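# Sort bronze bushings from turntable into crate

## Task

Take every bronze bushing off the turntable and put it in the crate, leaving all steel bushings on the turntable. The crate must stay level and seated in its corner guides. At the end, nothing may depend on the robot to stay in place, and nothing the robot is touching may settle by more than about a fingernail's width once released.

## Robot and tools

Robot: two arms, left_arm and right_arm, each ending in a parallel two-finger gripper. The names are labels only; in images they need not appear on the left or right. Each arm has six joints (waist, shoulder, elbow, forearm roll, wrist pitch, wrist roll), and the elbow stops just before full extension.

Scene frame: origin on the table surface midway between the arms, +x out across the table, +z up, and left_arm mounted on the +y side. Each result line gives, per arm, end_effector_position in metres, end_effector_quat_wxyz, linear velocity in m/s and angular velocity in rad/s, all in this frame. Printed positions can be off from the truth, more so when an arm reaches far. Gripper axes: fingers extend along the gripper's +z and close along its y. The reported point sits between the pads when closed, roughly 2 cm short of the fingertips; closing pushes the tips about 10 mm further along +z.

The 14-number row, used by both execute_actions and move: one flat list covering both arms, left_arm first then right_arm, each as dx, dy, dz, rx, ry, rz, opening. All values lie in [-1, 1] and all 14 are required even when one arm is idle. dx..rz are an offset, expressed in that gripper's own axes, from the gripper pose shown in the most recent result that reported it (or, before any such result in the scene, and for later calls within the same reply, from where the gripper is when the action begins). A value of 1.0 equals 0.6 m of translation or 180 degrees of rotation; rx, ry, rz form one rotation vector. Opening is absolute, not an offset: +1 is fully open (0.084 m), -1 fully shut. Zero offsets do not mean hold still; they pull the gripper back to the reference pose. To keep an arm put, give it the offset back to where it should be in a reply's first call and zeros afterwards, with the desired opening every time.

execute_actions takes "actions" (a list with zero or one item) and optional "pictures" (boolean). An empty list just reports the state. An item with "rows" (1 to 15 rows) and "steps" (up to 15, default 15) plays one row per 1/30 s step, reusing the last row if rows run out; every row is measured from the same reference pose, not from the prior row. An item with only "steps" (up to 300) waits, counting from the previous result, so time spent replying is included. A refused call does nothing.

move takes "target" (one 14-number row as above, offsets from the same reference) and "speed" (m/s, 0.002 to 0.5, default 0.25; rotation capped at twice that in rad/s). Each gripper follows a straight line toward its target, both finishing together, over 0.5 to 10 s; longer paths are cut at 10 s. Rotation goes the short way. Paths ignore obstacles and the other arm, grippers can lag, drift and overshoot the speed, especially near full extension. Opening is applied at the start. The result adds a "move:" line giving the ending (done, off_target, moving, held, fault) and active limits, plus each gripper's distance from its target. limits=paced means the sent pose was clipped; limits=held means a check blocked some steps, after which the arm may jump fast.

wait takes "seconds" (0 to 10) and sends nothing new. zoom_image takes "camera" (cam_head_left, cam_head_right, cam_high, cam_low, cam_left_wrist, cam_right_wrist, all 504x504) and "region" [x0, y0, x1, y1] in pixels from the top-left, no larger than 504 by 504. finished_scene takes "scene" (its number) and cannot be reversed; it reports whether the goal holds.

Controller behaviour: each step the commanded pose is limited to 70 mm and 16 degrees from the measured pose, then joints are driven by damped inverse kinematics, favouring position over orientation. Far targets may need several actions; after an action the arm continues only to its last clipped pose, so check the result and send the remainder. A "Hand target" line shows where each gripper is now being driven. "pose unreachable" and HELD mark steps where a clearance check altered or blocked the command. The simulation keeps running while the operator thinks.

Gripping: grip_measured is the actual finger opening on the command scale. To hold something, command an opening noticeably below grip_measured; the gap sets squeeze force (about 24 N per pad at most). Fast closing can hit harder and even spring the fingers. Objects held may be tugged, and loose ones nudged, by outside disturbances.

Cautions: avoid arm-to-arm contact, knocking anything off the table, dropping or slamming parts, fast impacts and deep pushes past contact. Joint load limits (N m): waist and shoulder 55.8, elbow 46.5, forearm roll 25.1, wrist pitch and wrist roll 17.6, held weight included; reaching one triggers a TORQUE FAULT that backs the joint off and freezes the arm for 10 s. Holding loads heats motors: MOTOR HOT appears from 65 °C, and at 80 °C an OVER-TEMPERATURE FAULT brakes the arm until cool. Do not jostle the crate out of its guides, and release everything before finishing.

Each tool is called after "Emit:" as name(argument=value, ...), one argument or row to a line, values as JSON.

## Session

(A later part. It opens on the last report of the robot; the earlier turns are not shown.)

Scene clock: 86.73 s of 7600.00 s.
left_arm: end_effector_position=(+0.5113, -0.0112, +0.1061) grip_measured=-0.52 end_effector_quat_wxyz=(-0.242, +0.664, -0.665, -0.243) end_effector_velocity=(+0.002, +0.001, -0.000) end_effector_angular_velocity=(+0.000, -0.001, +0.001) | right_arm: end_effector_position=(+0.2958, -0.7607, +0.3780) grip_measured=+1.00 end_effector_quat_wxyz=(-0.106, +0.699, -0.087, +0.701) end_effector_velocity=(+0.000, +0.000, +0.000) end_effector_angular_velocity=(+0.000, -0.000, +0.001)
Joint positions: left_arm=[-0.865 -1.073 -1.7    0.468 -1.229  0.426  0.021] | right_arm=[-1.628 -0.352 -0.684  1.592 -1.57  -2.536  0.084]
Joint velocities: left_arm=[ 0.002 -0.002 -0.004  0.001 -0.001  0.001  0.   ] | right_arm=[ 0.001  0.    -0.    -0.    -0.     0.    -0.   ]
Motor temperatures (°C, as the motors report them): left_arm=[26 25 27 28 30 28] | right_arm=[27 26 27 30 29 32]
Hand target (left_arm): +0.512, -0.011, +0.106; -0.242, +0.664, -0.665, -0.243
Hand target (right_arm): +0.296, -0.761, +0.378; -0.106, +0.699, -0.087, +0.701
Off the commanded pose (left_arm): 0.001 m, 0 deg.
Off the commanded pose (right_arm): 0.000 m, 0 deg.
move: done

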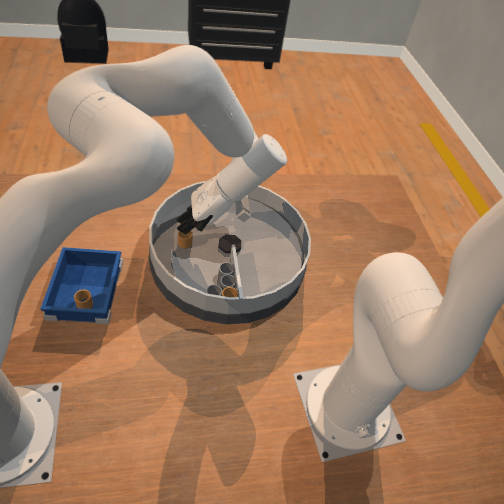

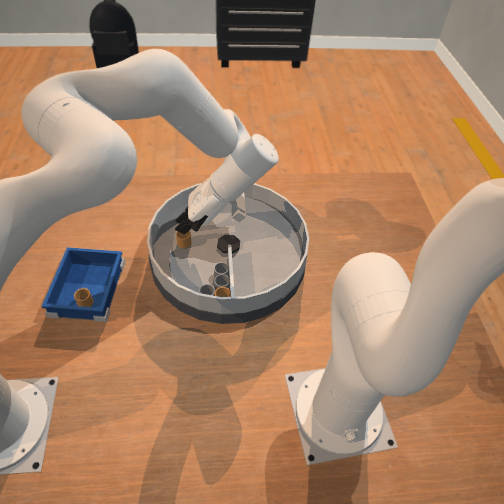

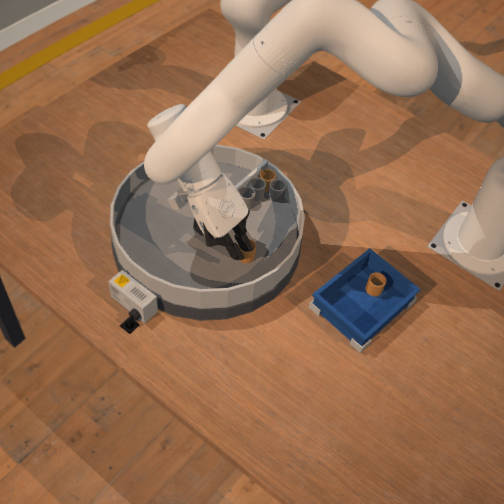

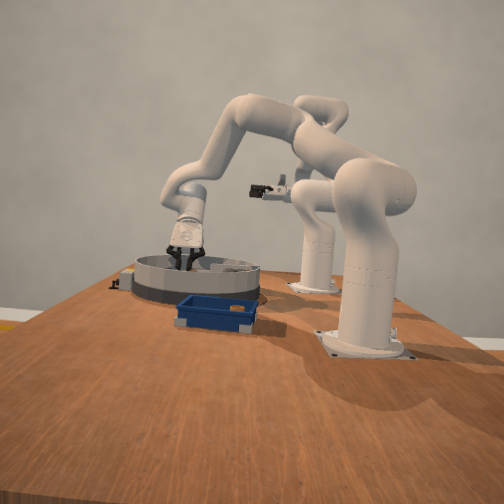

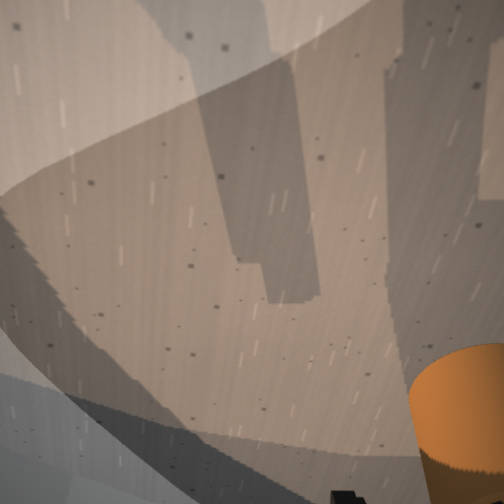

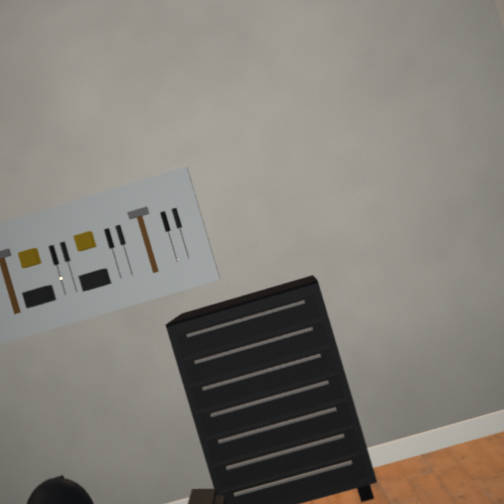

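Emit:
move(
  target=[-0.017,0.005,-0.0204,0,0,0,-0.5,0,0,0,0,0,0,1],
)

Emit:
move(
  target=[0,0.098,0,0,0.222,0,0.8,0,0,0,0,0,0,1],
  speed=0.5,
)

Emit:
move(
  target=[0.007,0.025,0.069,0,0,0,0.8,0,0,0,0,0,0,1],
)

Emit:
move(
  target=[0,0,0,0,0,0,-0.5,0,0,0,0,0,0,1],
)

Emit:
move(
  target=[0,0,-0.14,0,0,0,-0.5,0,0,0,0,0,0,1],
  speed=0.2,
)

Scene clock: 88.67 s of 7600.00 s.
left_arm: end_effector_position=(+0.5083, -0.0113, +0.1218) grip_measured=-0.52 end_effector_quat_wxyz=(-0.242, +0.664, -0.665, -0.243) end_effector_velocity=(-0.001, -0.000, +0.001) end_effector_angular_velocity=(+0.001, +0.000, -0.000) | right_arm: end_effector_position=(+0.2958, -0.7607, +0.3780) grip_measured=+1.00 end_effector_quat_wxyz=(-0.106, +0.699, -0.087, +0.701) end_effector_velocity=(-0.000, +0.000, -0.000) end_effector_angular_velocity=(+0.001, +0.000, +0.000)
Joint positions: left_arm=[-0.868 -1.044 -1.685  0.464 -1.243  0.431  0.021] | right_arm=[-1.628 -0.352 -0.684  1.592 -1.57  -2.536  0.084]
Joint velocities: left_arm=[-0.001  0.003  0.002 -0.001 -0.001 -0.    -0.   ] | right_arm=[-0.    -0.     0.001 -0.001 -0.     0.    -0.   ]
Motor temperatures (°C, as the motors report them): left_arm=[26 25 27 28 30 28] | right_arm=[27 26 27 30 29 32]
Hand target (left_arm): +0.508, -0.011, +0.122; -0.242, +0.664, -0.665, -0.243
Hand target (right_arm): +0.296, -0.761, +0.378; -0.106, +0.699, -0.087, +0.701
Off the commanded pose (left_arm): 0.000 m, 0 deg.
Off the commanded pose (right_arm): 0.000 m, 0 deg.
move: done

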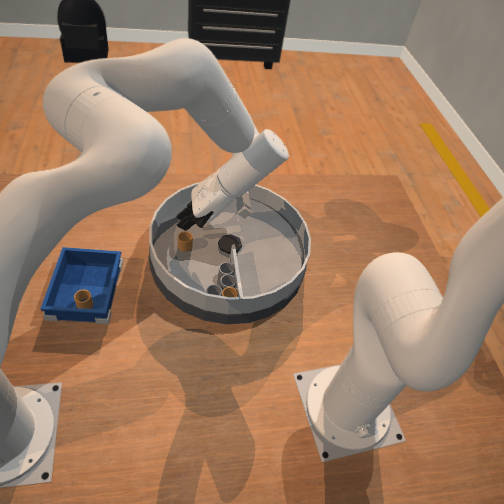

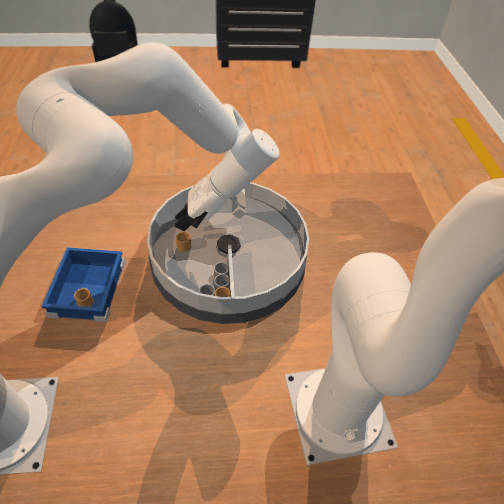

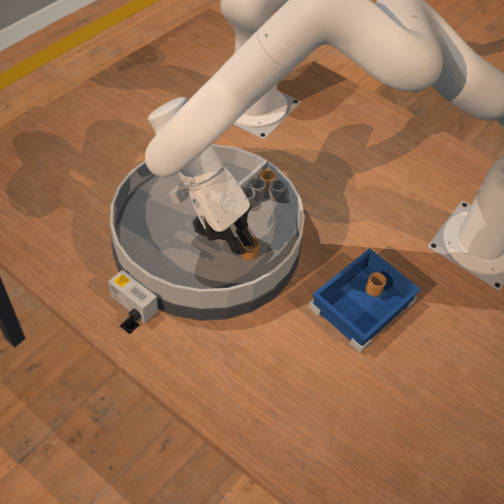

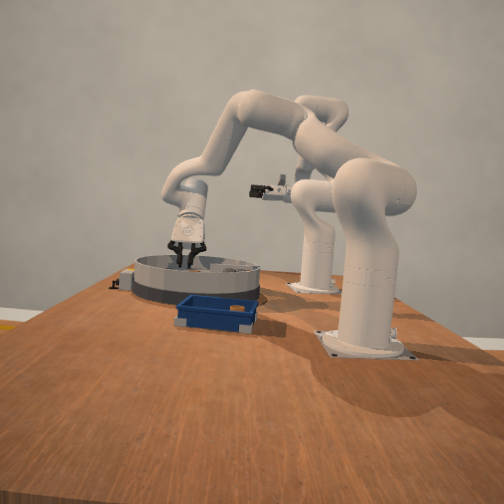

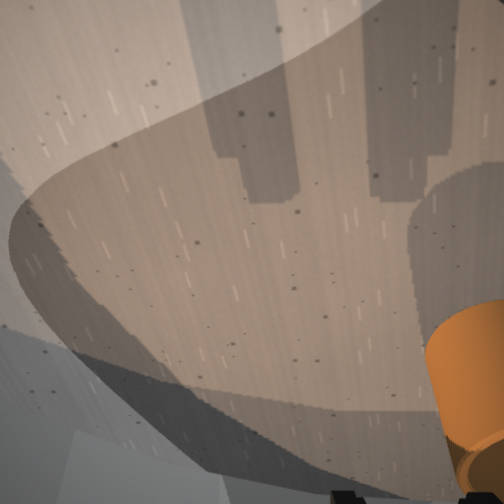

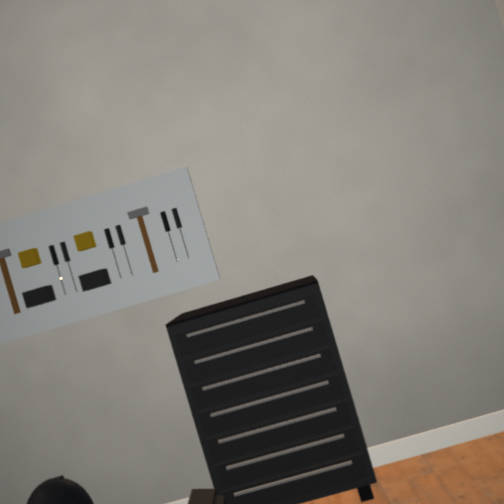

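Scene clock: 90.00 s of 7600.00 s.
left_arm: end_effector_position=(+0.4494, -0.0114, +0.1216) grip_measured=+0.80 end_effector_quat_wxyz=(-0.002, +0.707, -0.708, -0.001) end_effector_velocity=(-0.000, +0.001, +0.000) end_effector_angular_velocity=(-0.009, +0.005, -0.001) | right_arm: end_effector_position=(+0.2958, -0.7607, +0.3780) grip_measured=+1.00 end_effector_quat_wxyz=(-0.106, +0.699, -0.087, +0.701) end_effector_velocity=(-0.000, -0.000, +0.001) end_effector_angular_velocity=(-0.002, -0.000, -0.001)
Joint positions: left_arm=[-0.764 -0.635 -1.106  0.008 -0.472  0.817  0.077] | right_arm=[-1.628 -0.352 -0.684  1.592 -1.57  -2.536  0.084]
Joint velocities: left_arm=[ 0.005  0.003  0.004 -0.022  0.004  0.025  0.   ] | right_arm=[-0.001  0.001 -0.001  0.     0.    -0.     0.   ]
Motor temperatures (°C, as the motors report them): left_arm=[26 25 27 28 30 28] | right_arm=[27 26 27 30 29 32]
Hand target (left_arm): +0.449, -0.011, +0.122; -0.001, +0.707, -0.707, -0.001
Hand target (right_arm): +0.296, -0.761, +0.378; -0.106, +0.699, -0.087, +0.701
Off the commanded pose (left_arm): 0.000 m, 0 deg.
Off the commanded pose (right_arm): 0.000 m, 0 deg.
move: done

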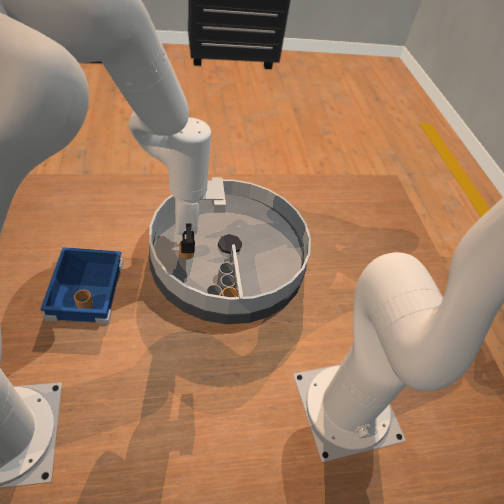

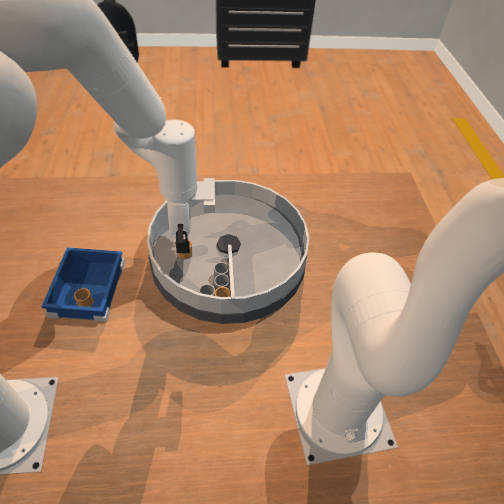

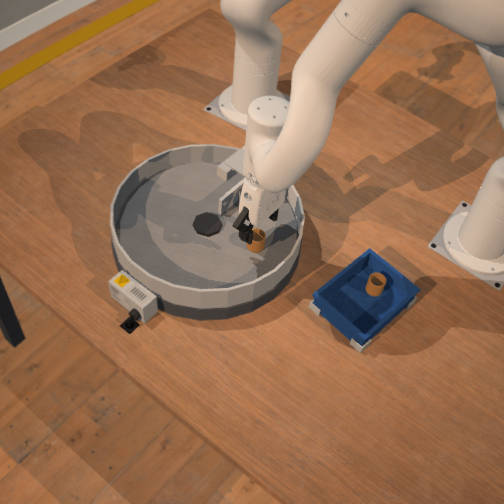

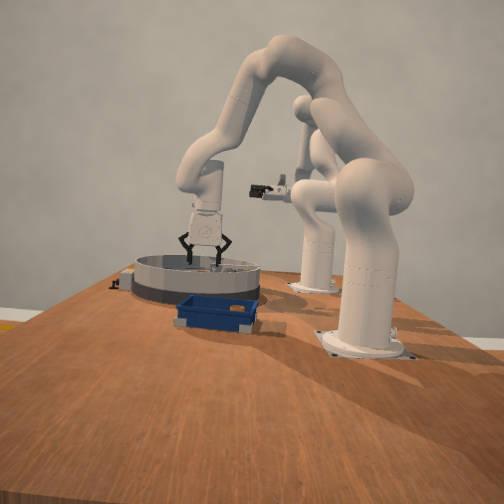

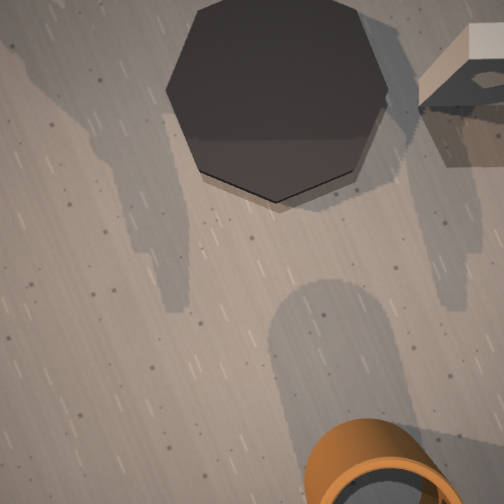

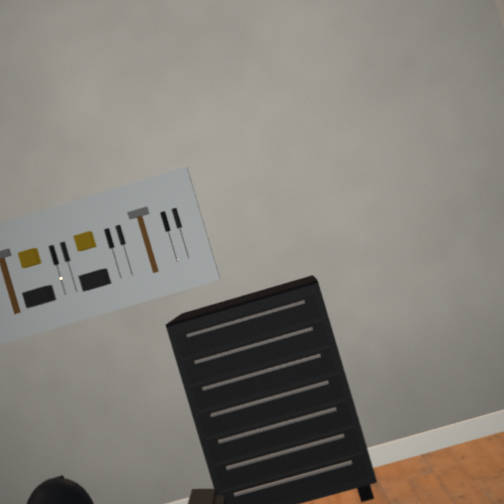

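Scene clock: 90.80 s of 7600.00 s.
left_arm: end_effector_position=(+0.4346, -0.0155, +0.0806) grip_measured=+0.80 end_effector_quat_wxyz=(-0.002, +0.707, -0.707, -0.001) end_effector_velocity=(-0.001, +0.000, -0.002) end_effector_angular_velocity=(+0.001, +0.001, -0.002) | right_arm: end_effector_position=(+0.2958, -0.7607, +0.3780) grip_measured=+1.00 end_effector_quat_wxyz=(-0.106, +0.699, -0.087, +0.701) end_effector_velocity=(-0.000, -0.000, +0.000) end_effector_angular_velocity=(-0.001, -0.000, -0.000)
Joint positions: left_arm=[-0.787 -0.698 -1.085  0.01  -0.389  0.792  0.077] | right_arm=[-1.628 -0.352 -0.684  1.592 -1.57  -2.536  0.084]
Joint velocities: left_arm=[-0.001 -0.003  0.001  0.001  0.003 -0.     0.   ] | right_arm=[-0. -0. -0.  0. -0. -0.  0.]
Motor temperatures (°C, as the motors report them): left_arm=[26 25 27 28 30 28] | right_arm=[27 26 27 30 29 32]
Hand target (left_arm): +0.434, -0.015, +0.080; -0.002, +0.707, -0.708, -0.001
Hand target (right_arm): +0.296, -0.761, +0.378; -0.106, +0.699, -0.087, +0.701
Off the commanded pose (left_arm): 0.000 m, 0 deg.
Off the commanded pose (right_arm): 0.000 m, 0 deg.
move: done

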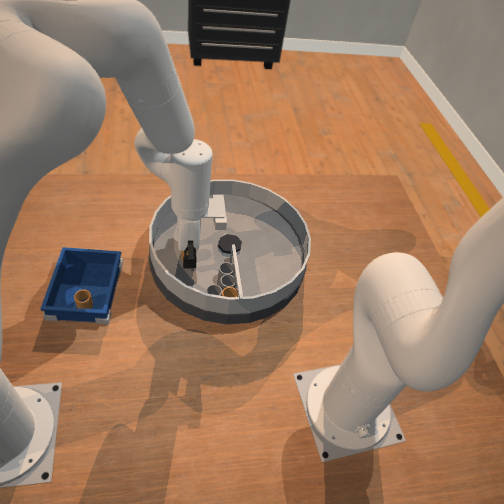

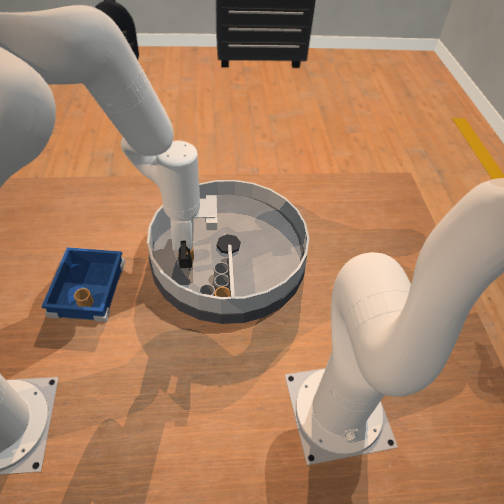

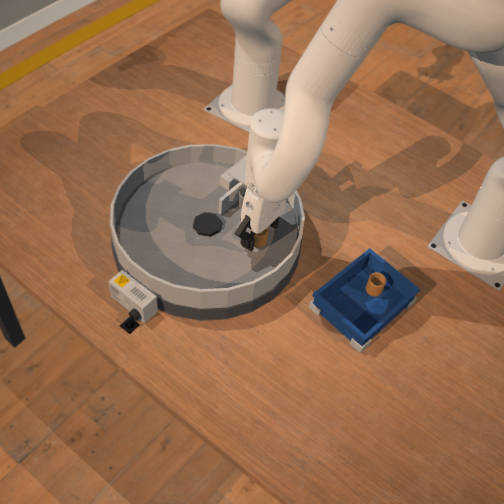

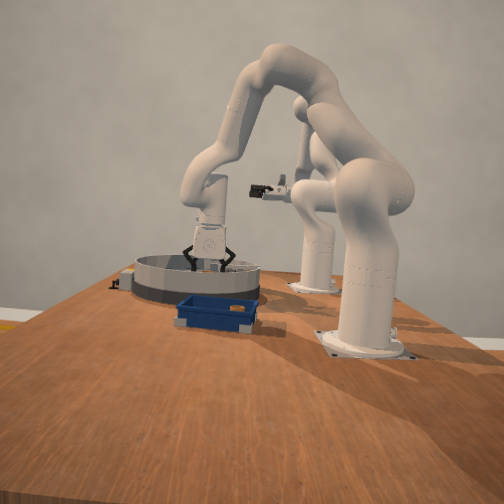

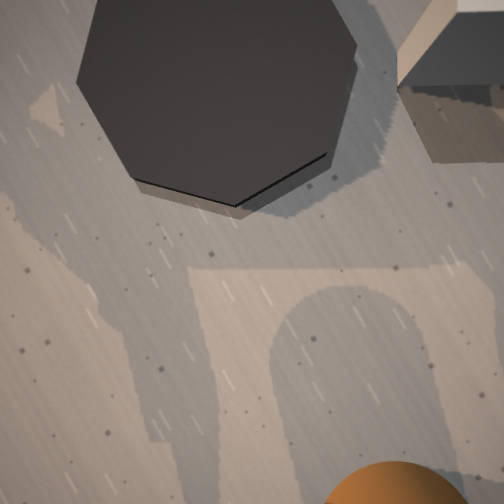

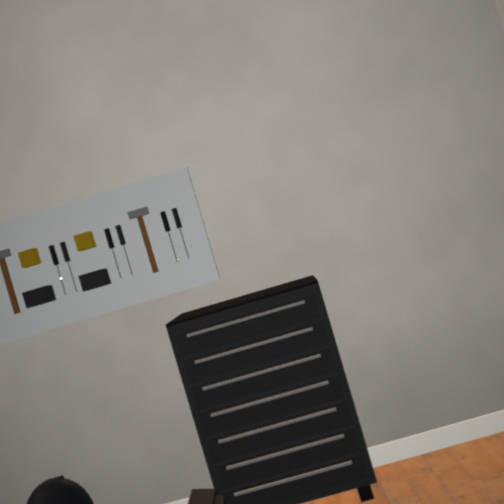

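Scene clock: 91.30 s of 7600.00 s.
left_arm: end_effector_position=(+0.4347, -0.0155, +0.0806) grip_measured=-0.15 end_effector_quat_wxyz=(-0.002, +0.707, -0.707, -0.001) end_effector_velocity=(+0.000, +0.000, +0.000) end_effector_angular_velocity=(-0.000, -0.000, -0.000) | right_arm: end_effector_position=(+0.2958, -0.7607, +0.3780) grip_measured=+1.00 end_effector_quat_wxyz=(-0.106, +0.699, -0.087, +0.701) end_effector_velocity=(+0.000, +0.000, -0.000) end_effector_angular_velocity=(+0.001, +0.000, +0.001)
Joint positions: left_arm=[-0.787 -0.698 -1.085  0.01  -0.389  0.792  0.038] | right_arm=[-1.628 -0.352 -0.684  1.592 -1.57  -2.536  0.084]
Joint velocities: left_arm=[ 0.  0.  0. -0. -0.  0.  0.] | right_arm=[ 0.001 -0.     0.001 -0.     0.     0.    -0.   ]
Motor temperatures (°C, as the motors report them): left_arm=[26 25 27 28 30 28] | right_arm=[27 26 27 30 29 32]
Hand target (left_arm): +0.435, -0.015, +0.081; -0.002, +0.707, -0.707, -0.001
Hand target (right_arm): +0.296, -0.761, +0.378; -0.106, +0.699, -0.087, +0.701
Off the commanded pose (left_arm): 0.000 m, 0 deg.
Off the commanded pose (right_arm): 0.000 m, 0 deg.
move: done

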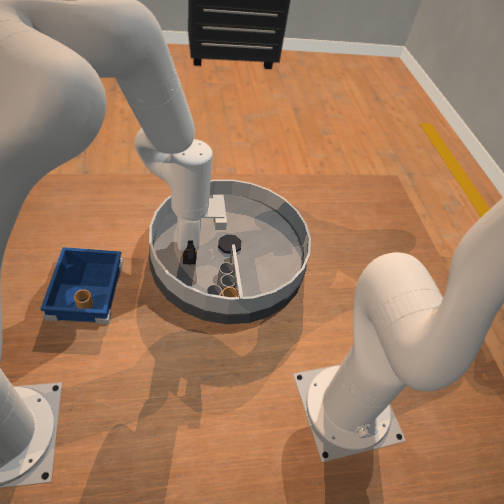

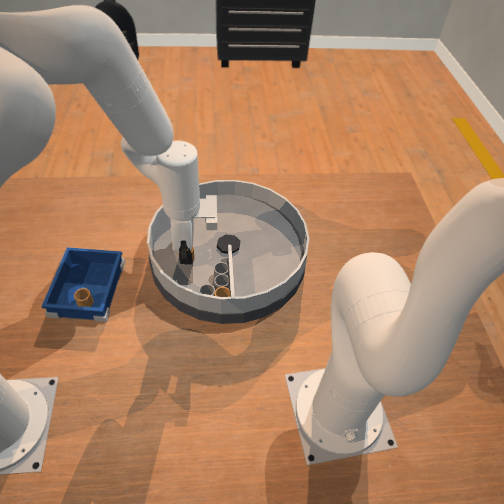

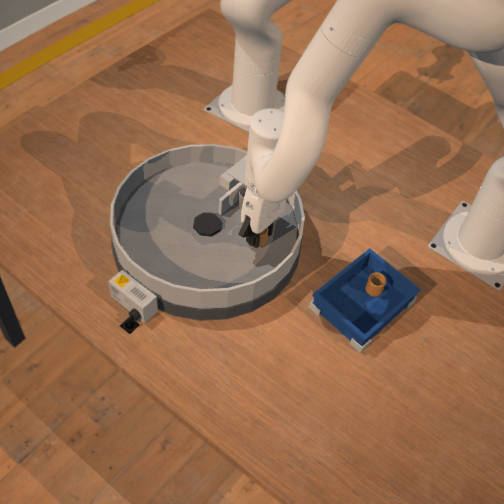

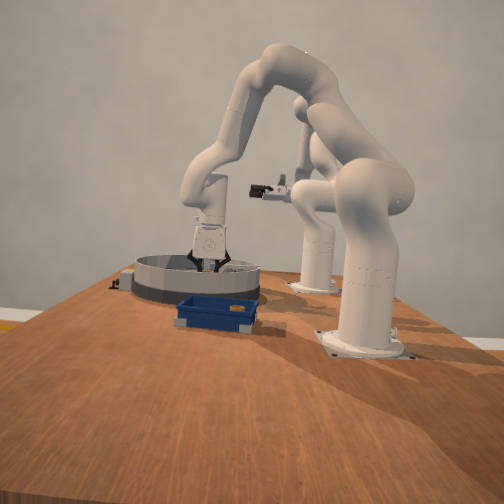

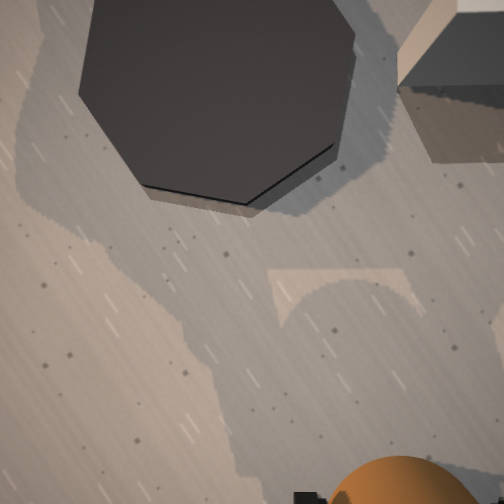

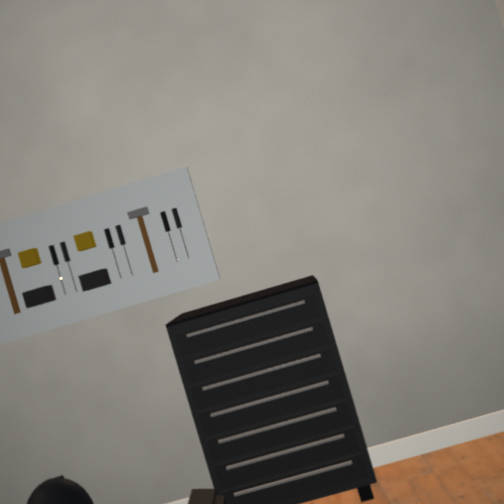

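Scene clock: 92.17 s of 7600.00 s.
left_arm: end_effector_position=(+0.4344, -0.0157, +0.1640) grip_measured=-0.15 end_effector_quat_wxyz=(-0.002, +0.707, -0.707, -0.001) end_effector_velocity=(+0.001, -0.001, +0.003) end_effector_angular_velocity=(-0.002, -0.002, +0.000) | right_arm: end_effector_position=(+0.2958, -0.7607, +0.3780) grip_measured=+1.00 end_effector_quat_wxyz=(-0.106, +0.699, -0.087, +0.701) end_effector_velocity=(+0.000, -0.000, +0.000) end_effector_angular_velocity=(+0.000, -0.000, +0.000)
Joint positions: left_arm=[-0.788 -0.547 -1.087  0.007 -0.541  0.794  0.038] | right_arm=[-1.628 -0.352 -0.684  1.592 -1.57  -2.536  0.084]
Joint velocities: left_arm=[ 0.     0.005 -0.002 -0.    -0.004  0.     0.   ] | right_arm=[ 0. -0. -0.  0. -0.  0. -0.]
Motor temperatures (°C, as the motors report them): left_arm=[26 25 27 28 30 28] | right_arm=[27 26 27 30 29 32]
Hand target (left_arm): +0.435, -0.016, +0.164; -0.002, +0.707, -0.707, -0.001
Hand target (right_arm): +0.296, -0.761, +0.378; -0.106, +0.699, -0.087, +0.701
Off the commanded pose (left_arm): 0.001 m, 0 deg.
Off the commanded pose (right_arm): 0.000 m, 0 deg.
move: done

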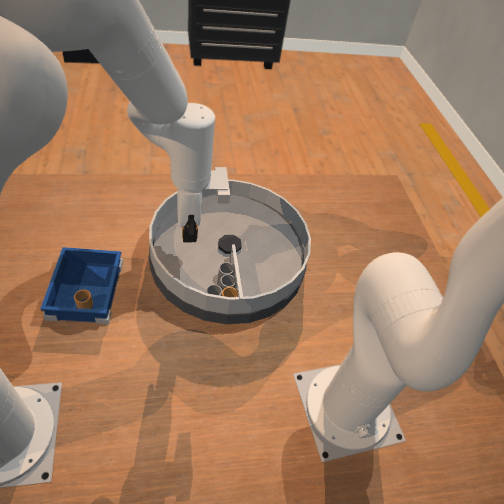

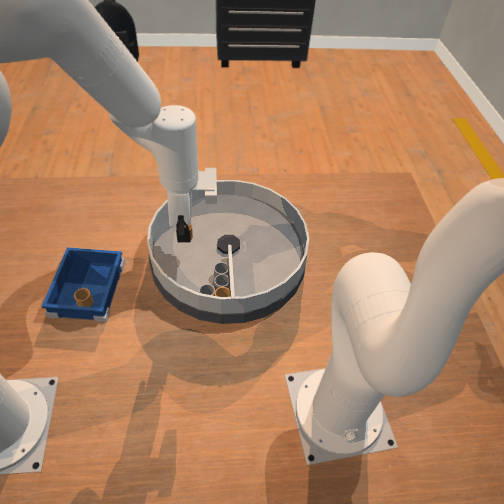

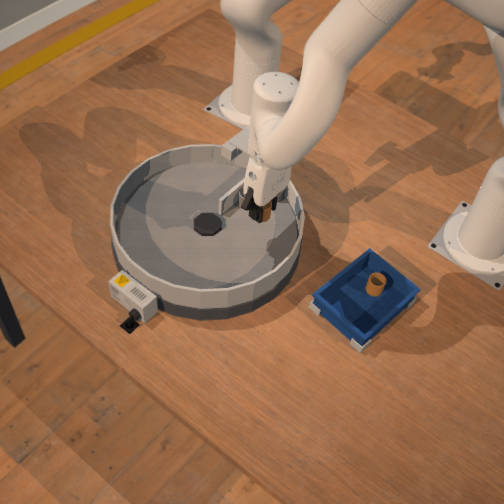

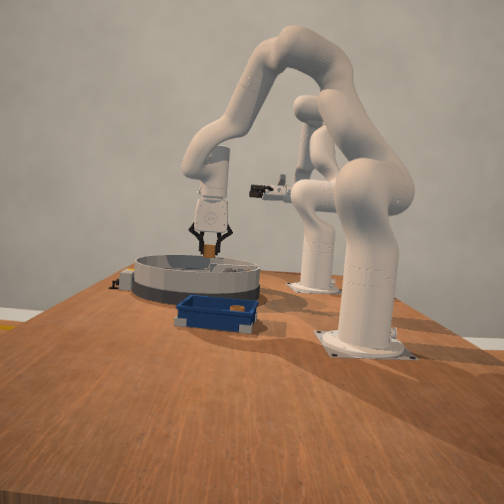

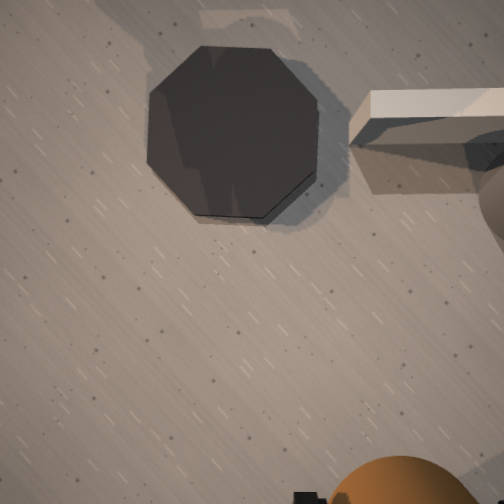

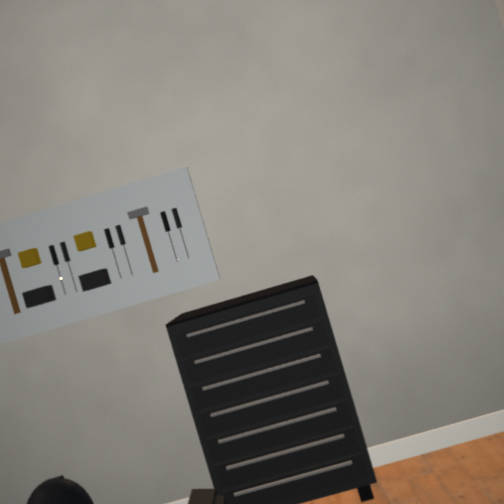

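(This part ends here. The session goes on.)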